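## Task

Take the spatula off the rectangle it currently rests on and put it inside the pink rectangle. It must sit entirely within that rectangle, motionless and flat (on its broad face if it has one), in contact with no other object on the table. While it is neither nearly all on a rectangle nor held firmly, it must not rest on, slide across or repeatedly tap the table or anything lying on it, or the task fails. It does not count if only the robot is holding it in place at the end. Release it and move the gripper away at the end.

## Robot and tools

Robot: two six-joint arms, left_arm and right_arm, each ending in a parallel two-finger gripper. The scene frame has its origin on the table top midway between the arm bases, +x pointing out over the table, +z up, and left_arm on the +y side (base near (+0.026, +0.283, 0) m); right_arm's base is near (-0.030, -0.261, 0) m. The arm names do not mean image sides. In each gripper's own axes the fingers point along +z and open and close along y. The reported end_effector_position is the point between the finger pads, just behind the tips, in metres, with orientation as quat_wxyz; at long reach it can be somewhat off.

Row layout: every command is one row of 14 numbers, each in [-1, 1], always for both arms even if one stays still: dx, dy, dz, rx, ry, rz, opening for left_arm, then the same seven for right_arm. dx..rz are an offset, not a pose: a target relative to that gripper's pose in the most recent result that reported it (before any such result in the scene, or for later calls in the same reply, relative to where the arm is when the action begins), expressed in the gripper's own axes. Scale: 1.0 equals 0.6 m of translation or 180 degrees of rotation; rx, ry, rz form a single rotation vector. Opening is absolute, not an offset: +1 fully open (0.087 m), -1 closed. Sending all-zero offsets is not idle; it pulls the arm back to its reference pose. To keep an arm still, in a reply's first call send the offset back to where it should be, then zeros afterwards, always with its desired opening.

Tools:
execute_actions(actions, pictures): actions is a list holding one item or nothing. Empty list: returns the current state with pictures. {"rows": [...], "steps": n}: up to 15 rows, n from 7 to 15 control steps of 1/30 s; each row runs one step, the last row repeats if rows are fewer than steps, and every row is measured from the same reference pose, not from the previous row. {"steps": n} without rows: a wait of up to 300 steps counted from the last result, including your reply time. pictures=true adds camera images to an action's result. The last 7 steps of an action are held back and run while you compose your next reply.
move(target, speed): target is one 14-number row as above (offsets from the reference pose, openings absolute). Both grippers travel straight lines that finish together, lasting 0.5 to 10 s; longer paths are cut off at 10 s. speed is top path speed in m/s, 0.002 to 0.5, default 0.25; rotation is capped at twice that in rad/s. Openings are sent at the start. Paths ignore obstacles and the other arm; grippers lag, wander and may overshoot speed near full stretch. Its result adds a move: line with the ending (done, off_target, moving, held, fault), which limits acted (paced = target clipped; held = steps blocked, after which the arm may jump fast), and each gripper's distance from target. Pictures are included.
wait(seconds): 0 to 10 s, sends nothing new; returns a state with pictures.
zoom_image(camera, region): enlarges part of a camera's latest image; region [x0, y0, x1, y1] in pixels, at most 504 by 504. Cameras: cam_head_left, cam_head_right, cam_high, cam_low, cam_left_wrist, cam_right_wrist, each 896x504; calibration (K, distortion, T_world_to_cam) is given and may be slightly off.
read_manual(section): licence texts only.
finished_scene(scene): ends the current scene (pass its number), grades it and gives the next task. Irreversible. Replying without any tool call ends everything.

Results: the state line gives each gripper's position and quaternion in the scene frame. grip_measured is the measured finger opening on the command scale (Joint positions' last value per arm is the opening in metres); readings can be off by about 1 mm. A Hand target line (only when nothing is held back) shows where the controller is driving each gripper. HELD marks steps where the row was partly or wholly not sent; a pose unreachable line names an arm whose command the clearance check altered. FAULT and OVER-TEMPERATURE FAULT lines mean an arm was stopped. MOTOR HOT warns from 75 °C; at 90 °C that arm pauses 10 s; at 100 °C it goes limp and drops.

Motion facts: each step the commanded pose is clipped to within 70 mm and 16 degrees of the measured pose, so long moves need several actions; after an action the arm only continues to its last clipped pose, so check the result and command the rest. Joint friction may leave the gripper up to about 31 mm short, and very small commands can do nothing. Position wins over orientation when both can't be met.

Gripping: to hold, keep commanding an opening below grip_measured; about 0.02 below is firm, less is lighter. Fast closing squeezes harder. Holding loads heats motors, so don't hold longer than needed.

Avoid: arms colliding or pressing each other; fast or deep contacts (speed and overshoot past contact raise force); dropping or slamming objects; dragging the object on the table or other items mid-transfer; knocking anything off the table. Random brief pushes may nudge loose objects. Place the object flat, open the gripper, and lift clear before finishing.

Each tool is called after "Call:" as name([rows], argument=value, ...), one row to a line, values as JSON.

## Session

I'll start by looking at the scene.

Call:
execute_actions(actions=[])

Scene clock: 0.00 s of 4200.00 s.
left_arm: end_effector_position=(+0.4240, +0.4705, +0.2739) grip_measured=+1.000 end_effector_quat_wxyz=(+0.270, +0.338, +0.891, +0.141) | right_arm: end_effector_position=(+0.3403, -0.4404, +0.2109) grip_measured=+1.000 end_effector_quat_wxyz=(+0.564, +0.093, +0.777, -0.265)
Joint positions: left_arm=[ 0.287  1.864  2.156 -1.267  0.176  1.097  0.087] | right_arm=[-0.271  1.246  0.773  0.241  0.221 -0.267  0.087]
Joint velocities: left_arm=[-0.017  0.007 -0.012  0.037 -0.007 -0.022  0.   ] | right_arm=[-0.012 -0.007  0.007  0.022 -0.037 -0.037  0.   ]
Motor temperatures (°C, as the motors report them): left_arm=[20 20 21 20 18 18] | right_arm=[18 20 18 21 20 19]
Hand target (left_arm): +0.424, +0.471, +0.274; +0.270, +0.338, +0.891, +0.141
Hand target (right_arm): +0.340, -0.440, +0.211; +0.564, +0.093, +0.777, -0.265

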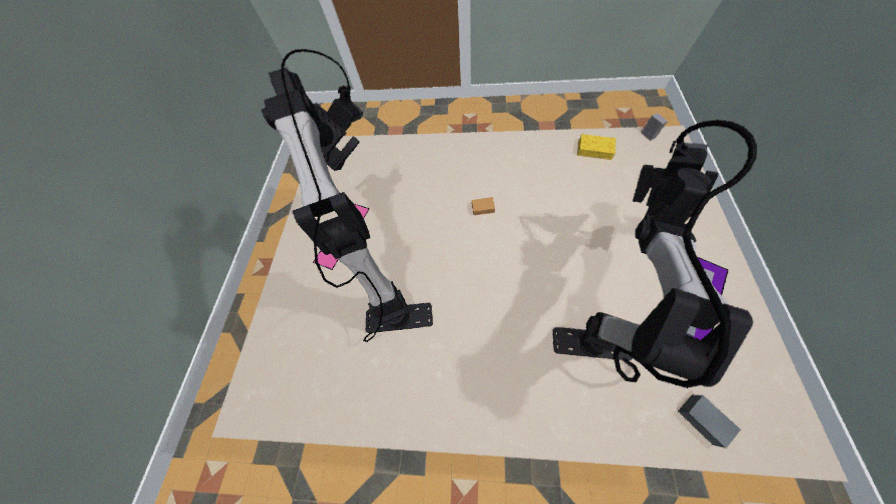

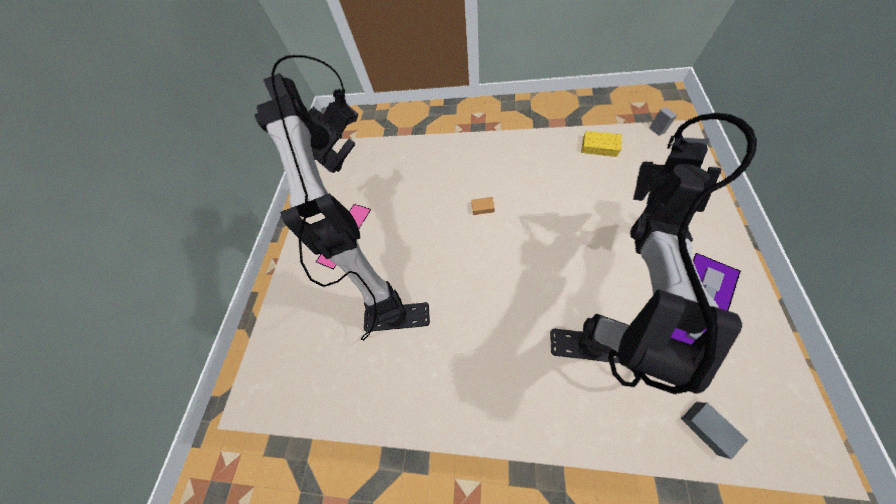

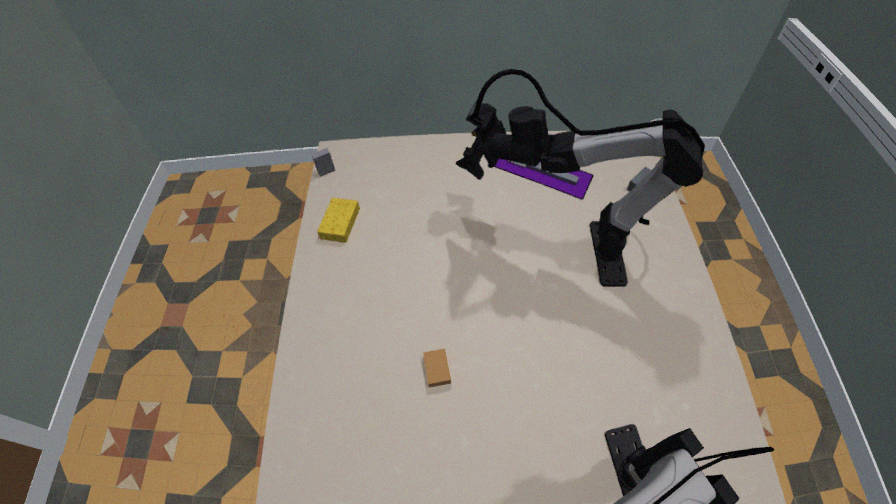

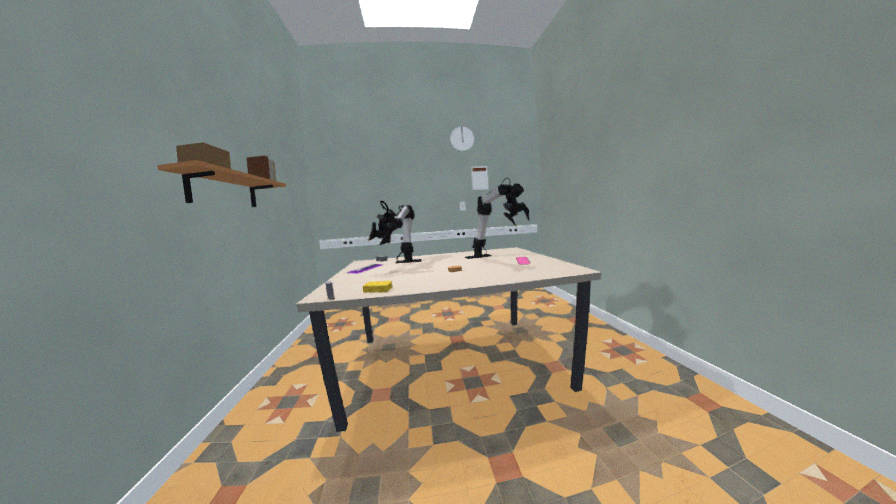

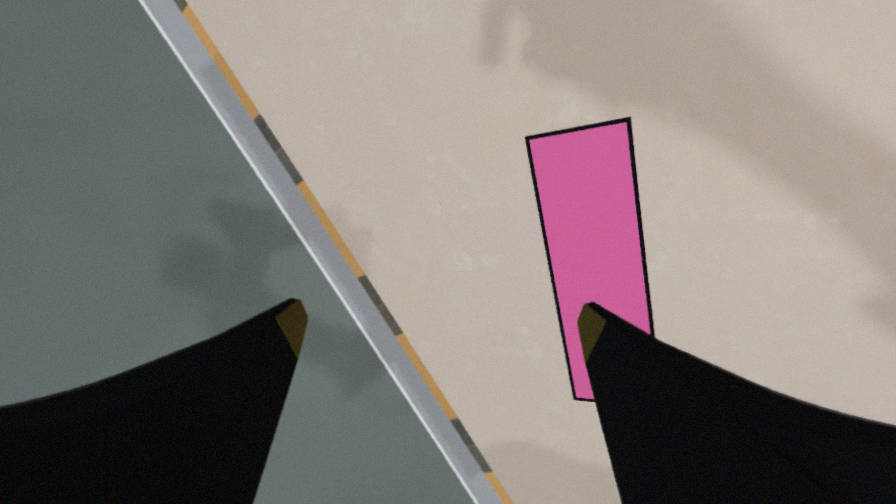

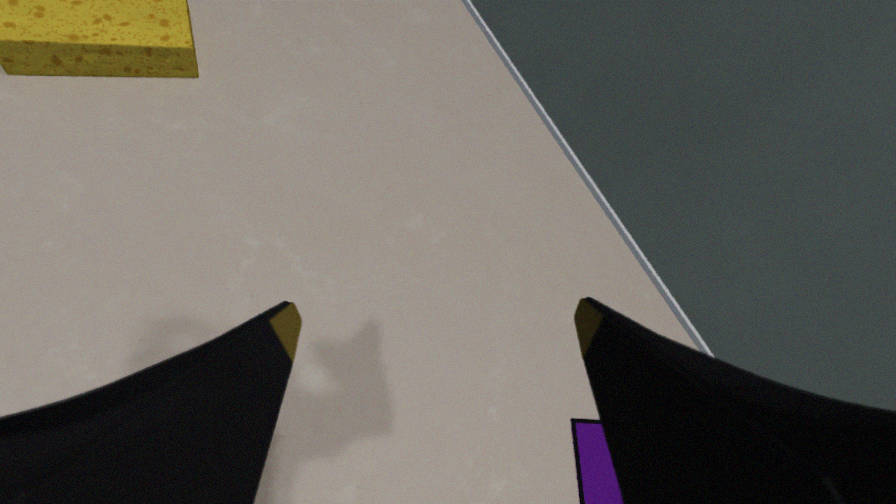

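Call:
zoom_image(camera="cam_high", region=[440, 90, 740, 260])

Call:
zoom_image(camera="cam_head_right", region=[620, 220, 800, 380])

Call:
zoom_image(camera="cam_low", region=[320, 180, 600, 310])

Region (440, 90, 740, 260) of cam_high's 896x504 image, scaled by 1.680, with more detail than that image has; it fills the top 286 rows of this view, and the rest is white.

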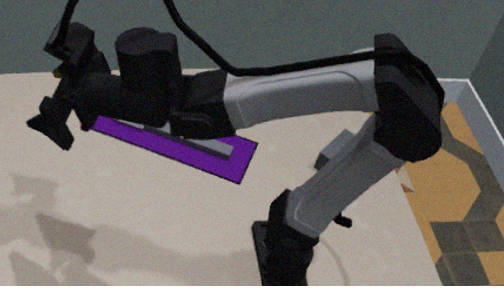

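Region (620, 220, 800, 380) of cam_head_right's 896x504 image, scaled by 2.800, with more detail than that image has.

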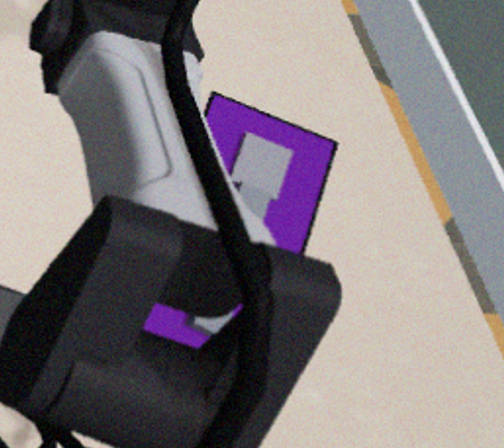

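Region (320, 180, 600, 310) of cam_low's 896x504 image, scaled by 1.800, with more detail than that image has; it fills the top 234 rows of this view, and the rest is white.

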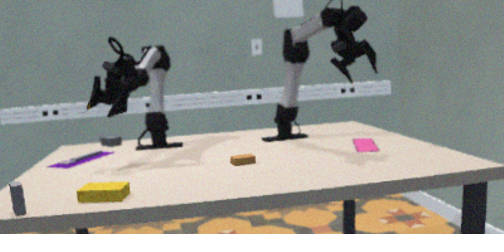

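Call:
move(target=[0, 0, 0, 0, 0, 0, 1, 0.2447, -0.2983, -0.2221, -0.0648, 0.4251, 0.0908, 1], speed=0.3)

Scene clock: 7.07 s of 4200.00 s.
left_arm: end_effector_position=(+0.4240, +0.4705, +0.2739) grip_measured=+1.000 end_effector_quat_wxyz=(+0.270, +0.338, +0.891, +0.141) | right_arm: end_effector_position=(+0.1015, -0.5393, +0.1575) grip_measured=+1.000 end_effector_quat_wxyz=(+0.013, +0.289, +0.957, +0.010)
Joint positions: left_arm=[ 0.287  1.864  2.156 -1.267  0.176  1.097  0.087] | right_arm=[-1.023  1.855  1.777 -1.489 -0.032 -0.497  0.087]
Joint velocities: left_arm=[-0.007 -0.007 -0.012 -0.007  0.037  0.007  0.   ] | right_arm=[-0.012 -0.007 -0.002 -0.007 -0.037 -0.022  0.   ]
Motor temperatures (°C, as the motors report them): left_arm=[20 21 21 20 18 18] | right_arm=[18 21 20 23 20 19]
Hand target (left_arm): +0.424, +0.471, +0.274; +0.270, +0.338, +0.891, +0.141
Hand target (right_arm): +0.098, -0.543, +0.158; +0.006, +0.287, +0.958, +0.009
Off the commanded pose (left_arm): 0.000 m, 0 deg.
Off the commanded pose (right_arm): 0.006 m, 2 deg.
Kept back: nothing.
After step 90, 1.13 s passed at rest.
move: done
camera_calibration (this result's frames):
cam_right_wrist: T_world_to_cam=[[-0.559061, -0.829123, -0.00255673, -0.39278], [-0.531077, 0.355723, 0.769038, 0.138331], [-0.636717, 0.431297, -0.639198, 0.543786], [0, 0, 0, 1]] pos_world=[0.200115, -0.609404, 0.240201]

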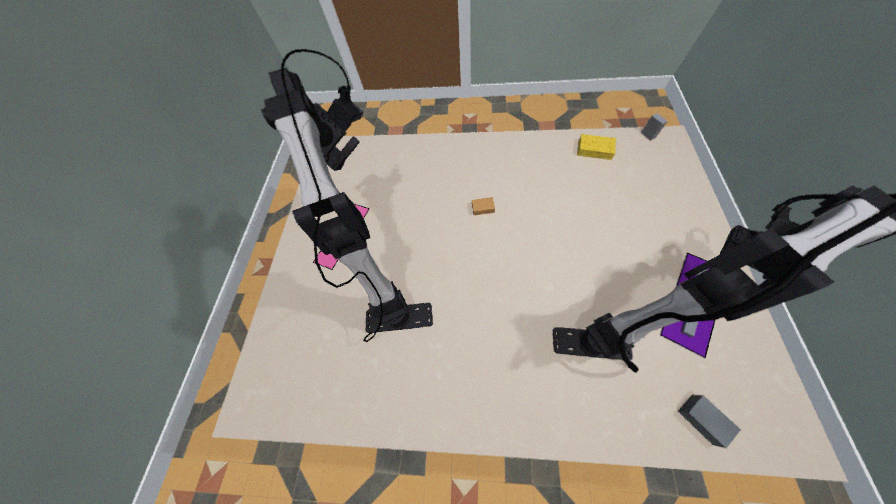

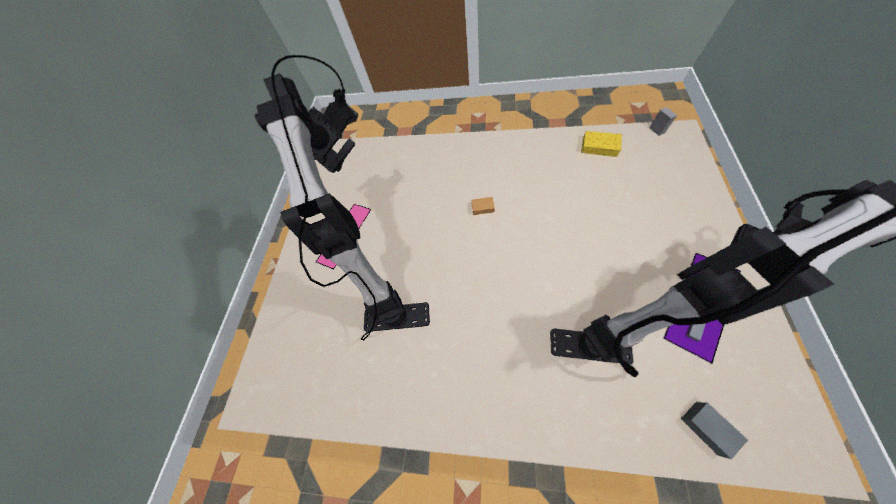

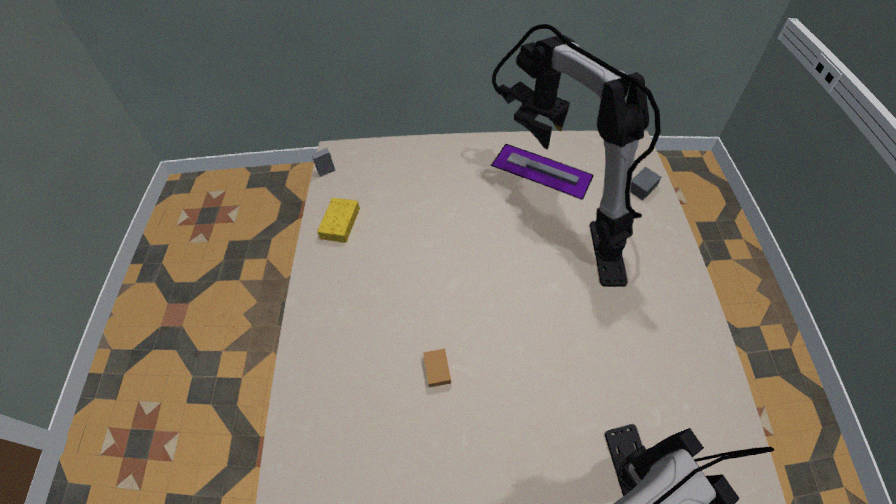

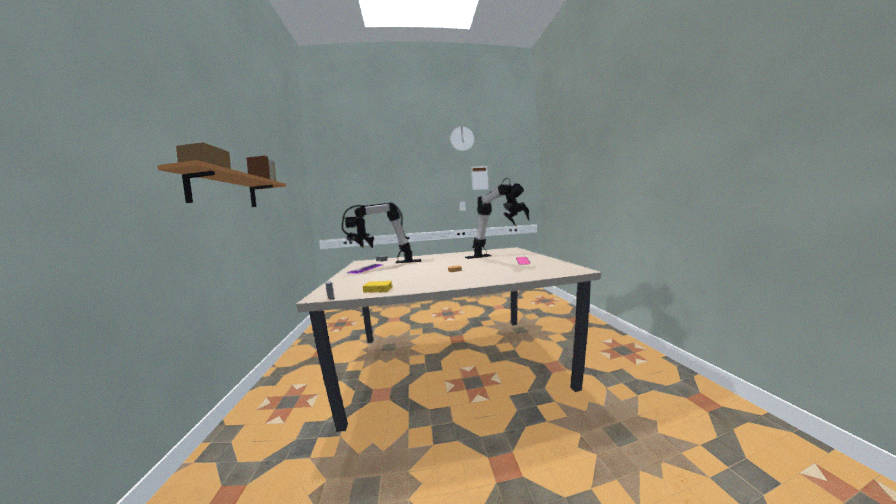

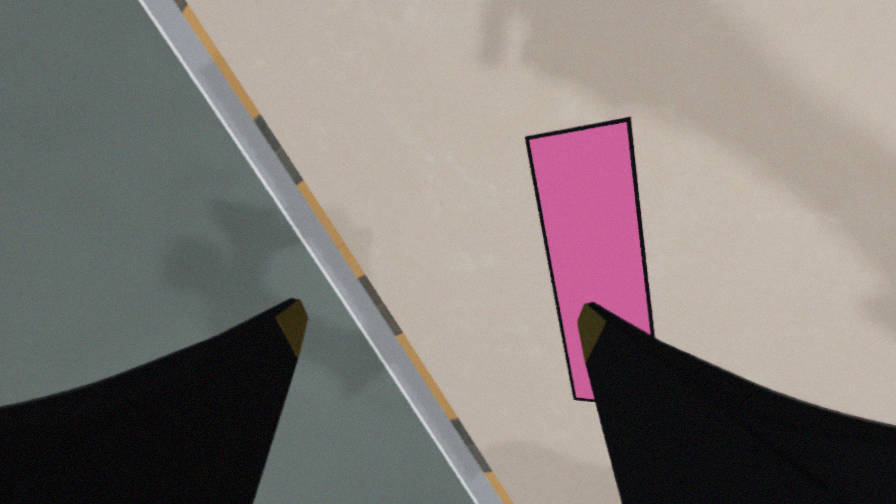

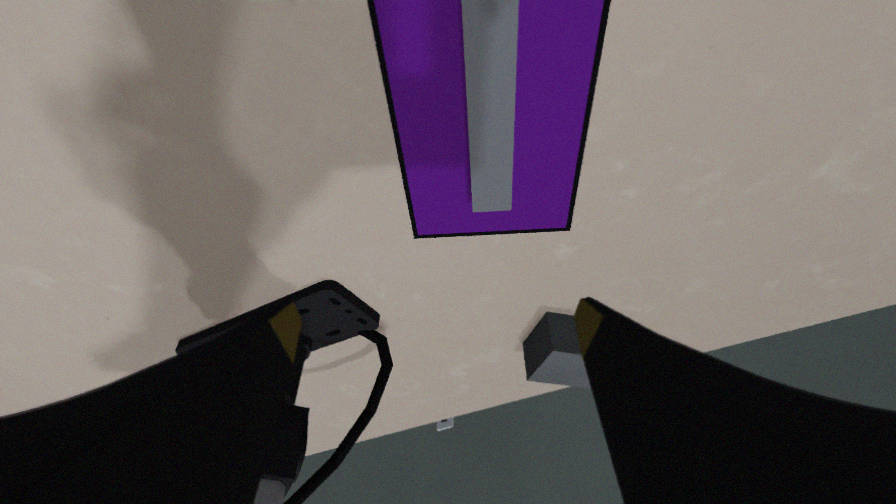

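Call:
zoom_image(camera="cam_high", region=[470, 110, 630, 210])

Call:
zoom_image(camera="cam_low", region=[330, 190, 450, 290])

Region (470, 110, 630, 210) of cam_high's 896x504 image, scaled by 3.150, with more detail than that image has; it fills the top 315 rows of this view, and the rest is white.

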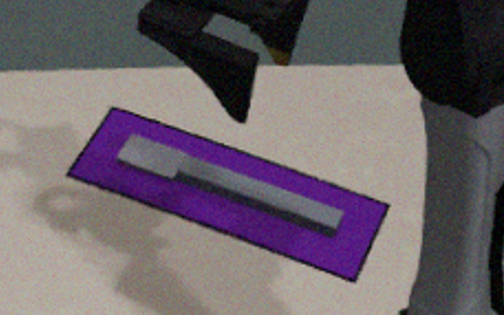

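Region (330, 190, 450, 290) of cam_low's 896x504 image, scaled by 4.200, with more detail than that image has.

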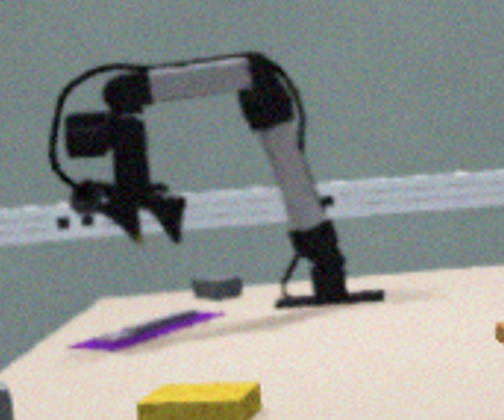

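Call:
move(target=[0, 0, 0, 0, 0, 0, 1, -0.0165, -0.0432, 0.195, 0.0085, 0.0061, -0.022, 1], speed=0.2)

Scene clock: 16.30 s of 4200.00 s.
left_arm: end_effector_position=(+0.4240, +0.4705, +0.2739) grip_measured=+1.000 end_effector_quat_wxyz=(+0.270, +0.338, +0.891, +0.141) | right_arm: end_effector_position=(+0.1046, -0.5652, +0.0455) grip_measured=+1.000 end_effector_quat_wxyz=(+0.007, +0.256, +0.967, +0.000)
Joint positions: left_arm=[ 0.287  1.864  2.156 -1.267  0.176  1.097  0.087] | right_arm=[-1.032  1.96   1.47  -1.072 -0.011 -0.574  0.087]
Joint velocities: left_arm=[-0.007  0.017  0.012 -0.007 -0.051  0.022  0.   ] | right_arm=[ 0.002  0.007  0.002 -0.022  0.007  0.037  0.   ]
Motor temperatures (°C, as the motors report them): left_arm=[20 23 22 21 18 18] | right_arm=[18 23 21 22 20 19]
Hand target (left_arm): +0.424, +0.471, +0.274; +0.270, +0.338, +0.891, +0.141
Hand target (right_arm): +0.099, -0.567, +0.040; -0.000, +0.256, +0.967, -0.000
Off the commanded pose (left_arm): 0.000 m, 0 deg.
Off the commanded pose (right_arm): 0.008 m, 1 deg.
Kept back: nothing.
After step 90, 4.97 s passed at rest.
move: done
camera_calibration (this result's frames):
cam_right_wrist: T_world_to_cam=[[-0.501844, -0.864731, 0.019821, -0.439936], [-0.54184, 0.332152, 0.772065, 0.222944], [-0.674212, 0.376716, -0.635234, 0.458227], [0, 0, 0, 1]] pos_world=[0.208963, -0.627099, 0.127674]

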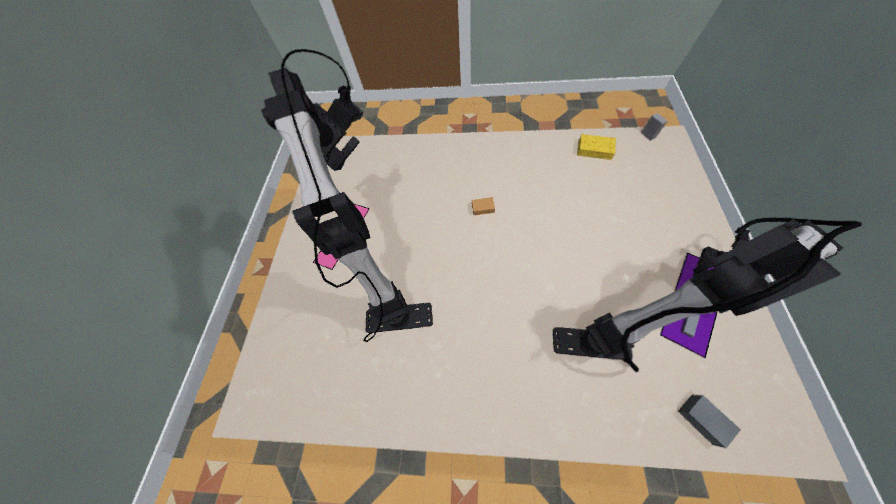

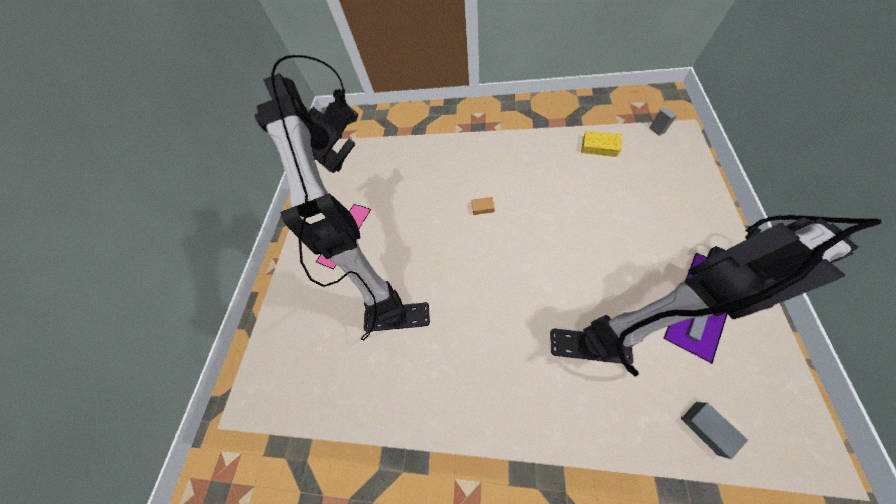

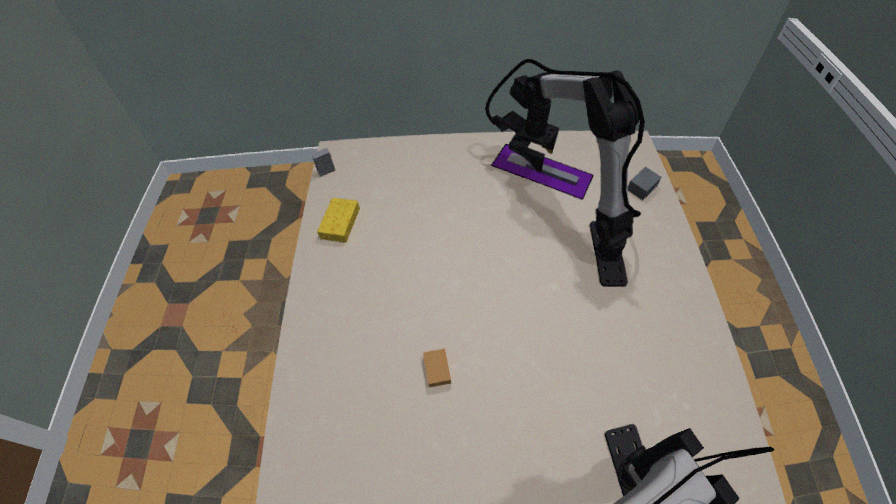

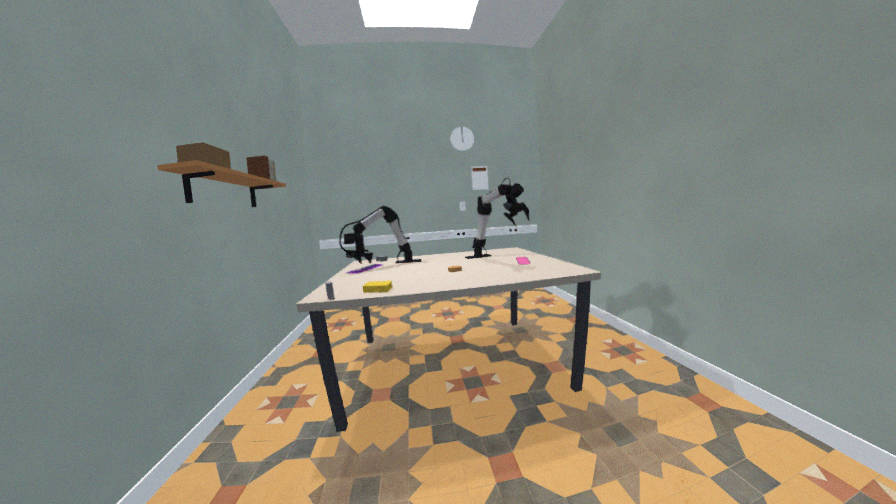

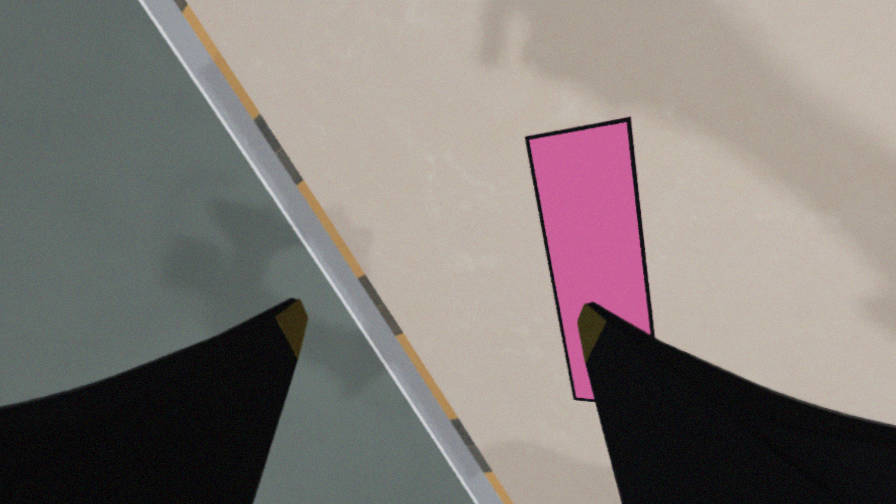

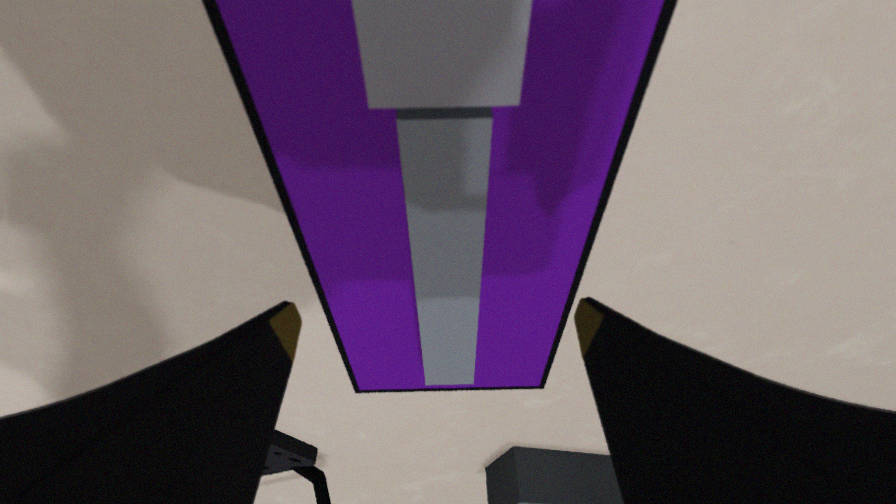

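Call:
move(target=[0, 0, 0, 0, 0, 0, 1, 0, 0, 0.0625, 0, 0, 0, 1], speed=0.08)

Scene clock: 18.83 s of 4200.00 s.
left_arm: end_effector_position=(+0.4240, +0.4705, +0.2739) grip_measured=+1.000 end_effector_quat_wxyz=(+0.270, +0.338, +0.891, +0.141) | right_arm: end_effector_position=(+0.1064, -0.5688, +0.0158) grip_measured=+1.000 end_effector_quat_wxyz=(+0.013, +0.256, +0.967, -0.006)
Joint positions: left_arm=[ 0.287  1.864  2.156 -1.267  0.176  1.097  0.087] | right_arm=[-1.032  1.992  1.396 -0.948 -0.011 -0.574  0.087]
Joint velocities: left_arm=[ 0.012  0.007 -0.027 -0.007  0.007 -0.037  0.   ] | right_arm=[ 0.002 -0.002 -0.002  0.007  0.037 -0.007  0.   ]
Motor temperatures (°C, as the motors report them): left_arm=[20 23 22 21 18 18] | right_arm=[18 23 22 22 20 19]
Hand target (left_arm): +0.424, +0.471, +0.274; +0.270, +0.338, +0.891, +0.141
Hand target (right_arm): +0.105, -0.566, +0.008; +0.007, +0.257, +0.967, +0.000
Off the commanded pose (left_arm): 0.000 m, 0 deg.
Off the commanded pose (right_arm): 0.009 m, 1 deg.
Kept back: nothing.
move: done
camera_calibration (this result's frames):
cam_right_wrist: T_world_to_cam=[[-0.501702, -0.86456, 0.0288356, -0.441574], [-0.547896, 0.343385, 0.762822, 0.255223], [-0.669407, 0.36691, -0.645966, 0.436034], [0, 0, 0, 1]] pos_world=[0.210181, -0.629392, 0.0997069]

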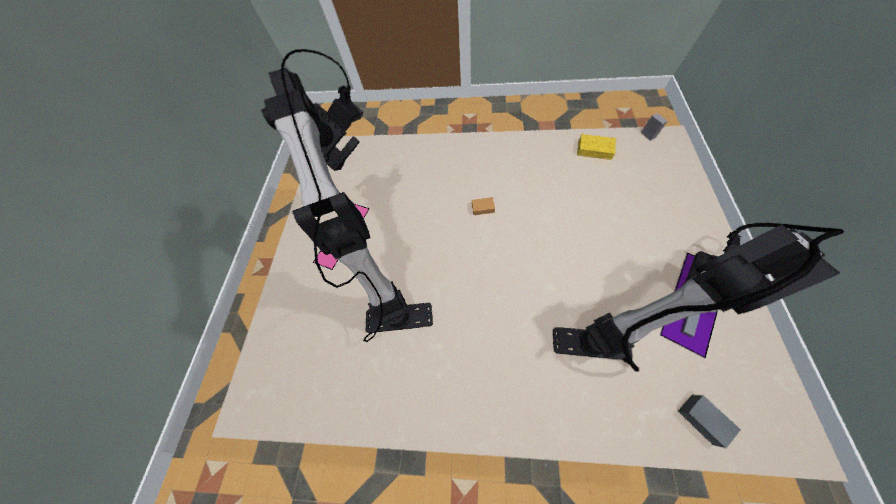

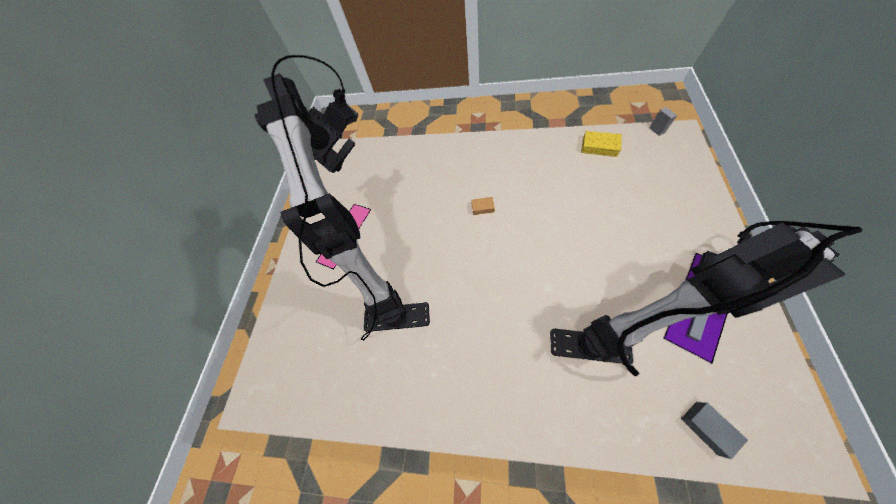

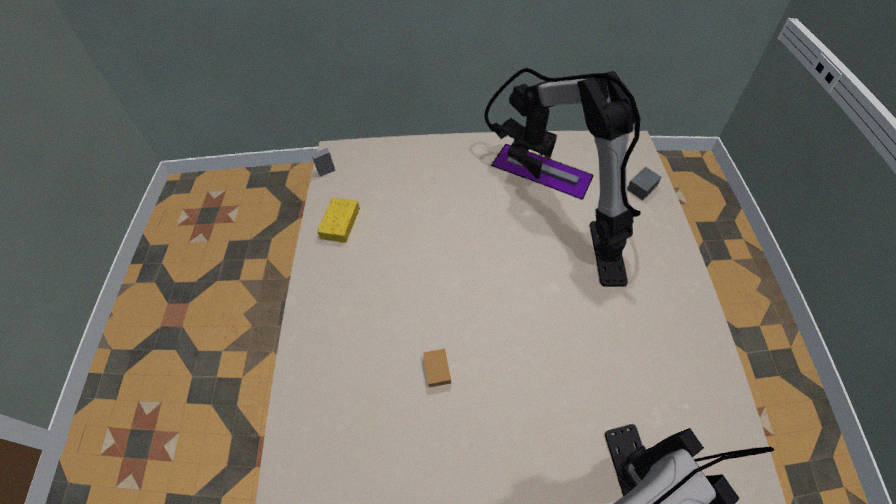

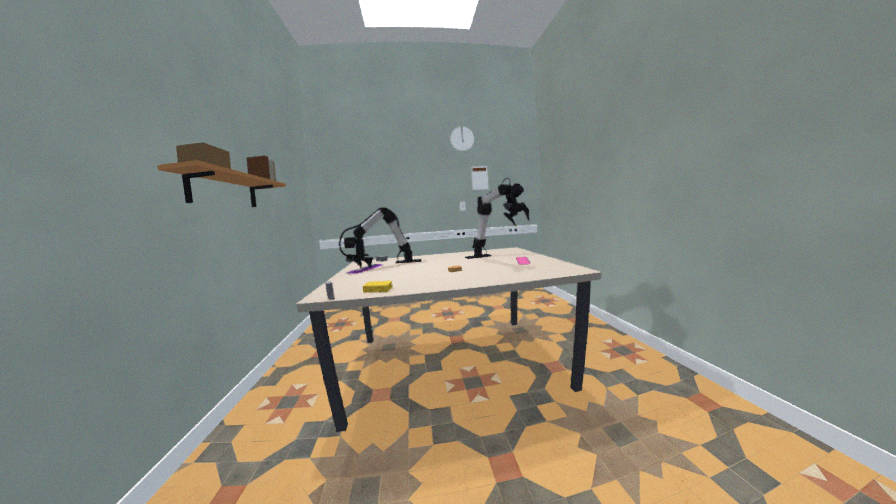

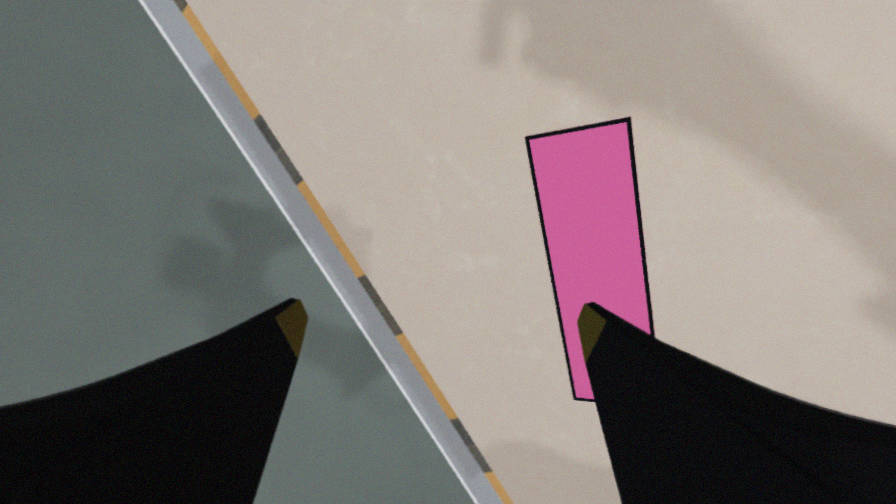

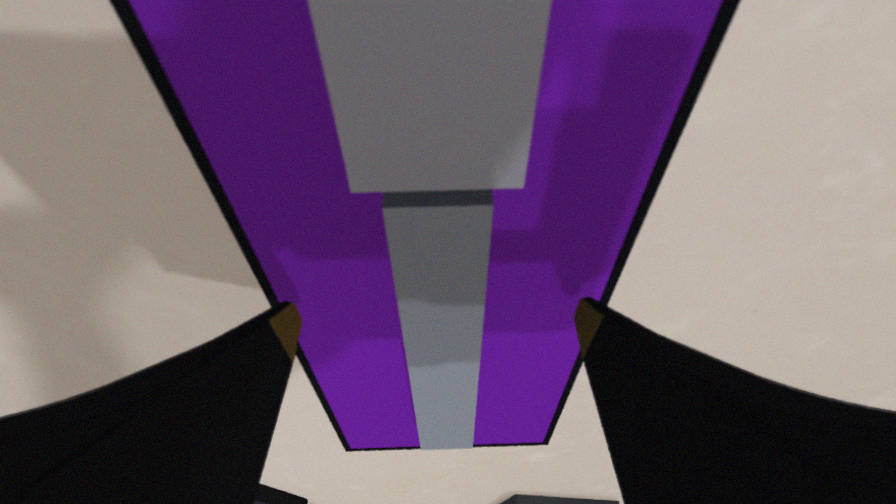

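Call:
move(target=[0, 0, 0, 0, 0, 0, 1, 0, 0, 0.02, 0, 0, 0, 1], speed=0.03)

Scene clock: 19.87 s of 4200.00 s.
left_arm: end_effector_position=(+0.4240, +0.4705, +0.2739) grip_measured=+1.000 end_effector_quat_wxyz=(+0.270, +0.338, +0.891, +0.141) | right_arm: end_effector_position=(+0.1099, -0.5754, +0.0151) grip_measured=+1.000 end_effector_quat_wxyz=(+0.023, +0.256, +0.966, -0.017)
Joint positions: left_arm=[ 0.287  1.864  2.156 -1.267  0.176  1.097  0.087] | right_arm=[-1.032  1.992  1.396 -0.918 -0.011 -0.574  0.087]
Joint velocities: left_arm=[-0.002 -0.007  0.002 -0.037 -0.037  0.022  0.   ] | right_arm=[-0.002 -0.007 -0.007  0.022  0.007  0.022  0.   ]
Motor temperatures (°C, as the motors report them): left_arm=[20 23 22 21 18 18] | right_arm=[18 23 22 22 20 19]
Hand target (left_arm): +0.424, +0.471, +0.274; +0.270, +0.338, +0.891, +0.141
Hand target (right_arm): +0.107, -0.569, +0.004; +0.013, +0.256, +0.967, -0.006
Off the commanded pose (left_arm): 0.000 m, 0 deg.
Off the commanded pose (right_arm): 0.013 m, 2 deg.
Kept back: nothing.
move: off_target (right_arm)
camera_calibration (this result's frames):
cam_right_wrist: T_world_to_cam=[[-0.502206, -0.863587, 0.0447852, -0.445185], [-0.55823, 0.363313, 0.745911, 0.272801], [-0.660431, 0.349601, -0.664538, 0.429625], [0, 0, 0, 1]] pos_world=[0.212449, -0.633765, 0.101955]

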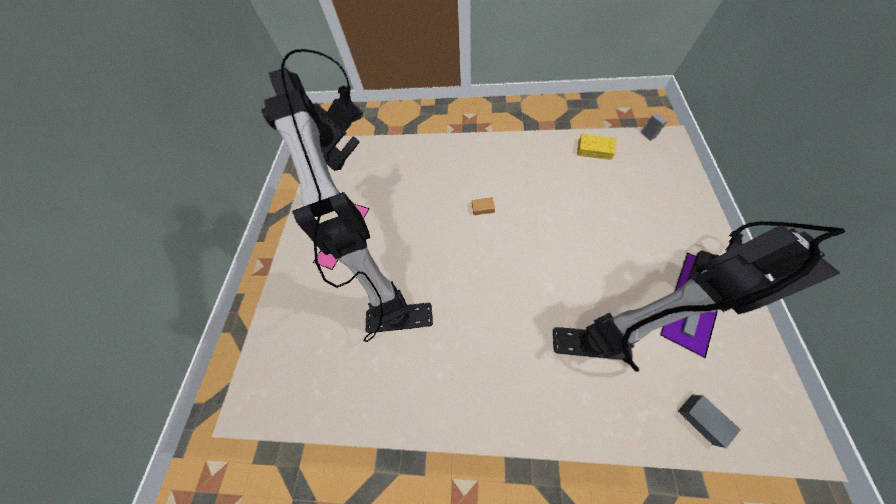

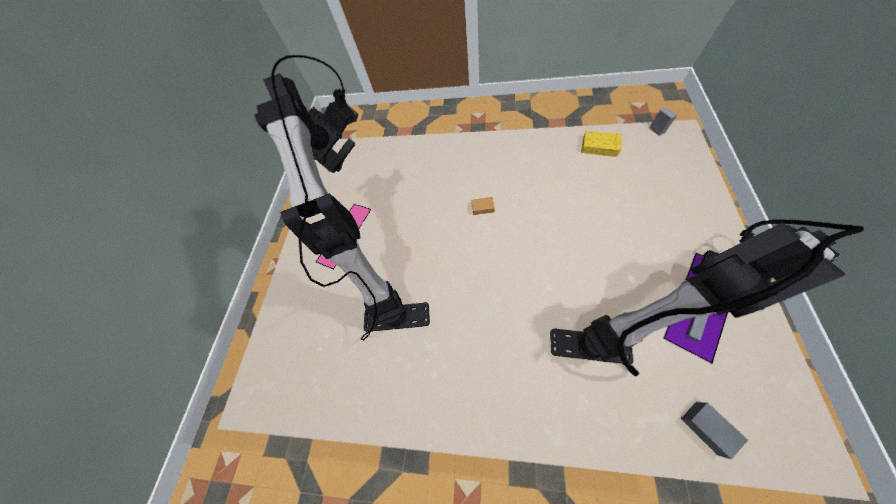

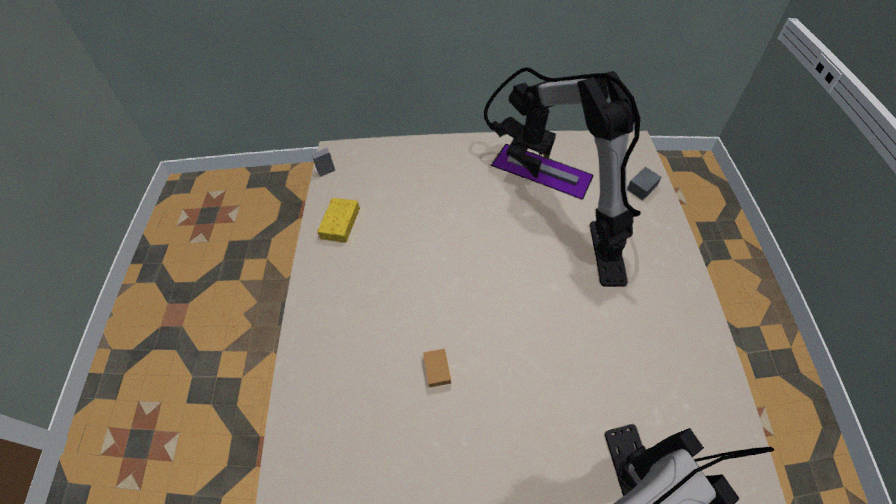

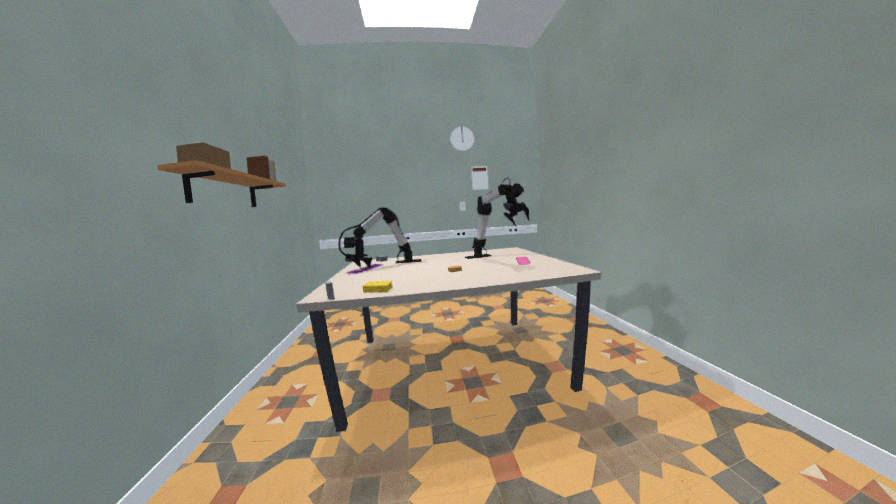

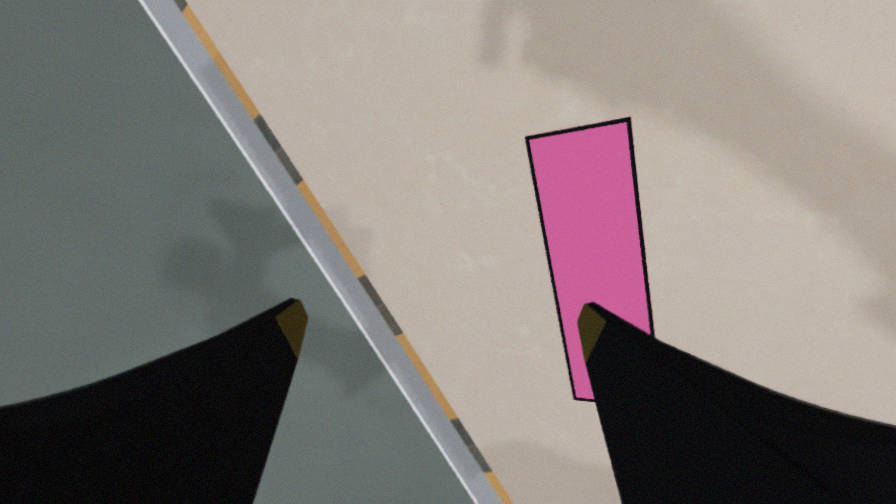

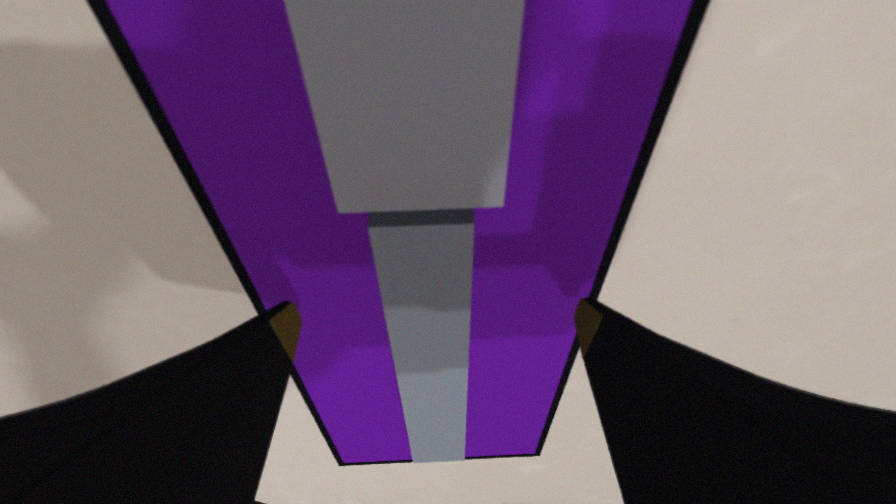

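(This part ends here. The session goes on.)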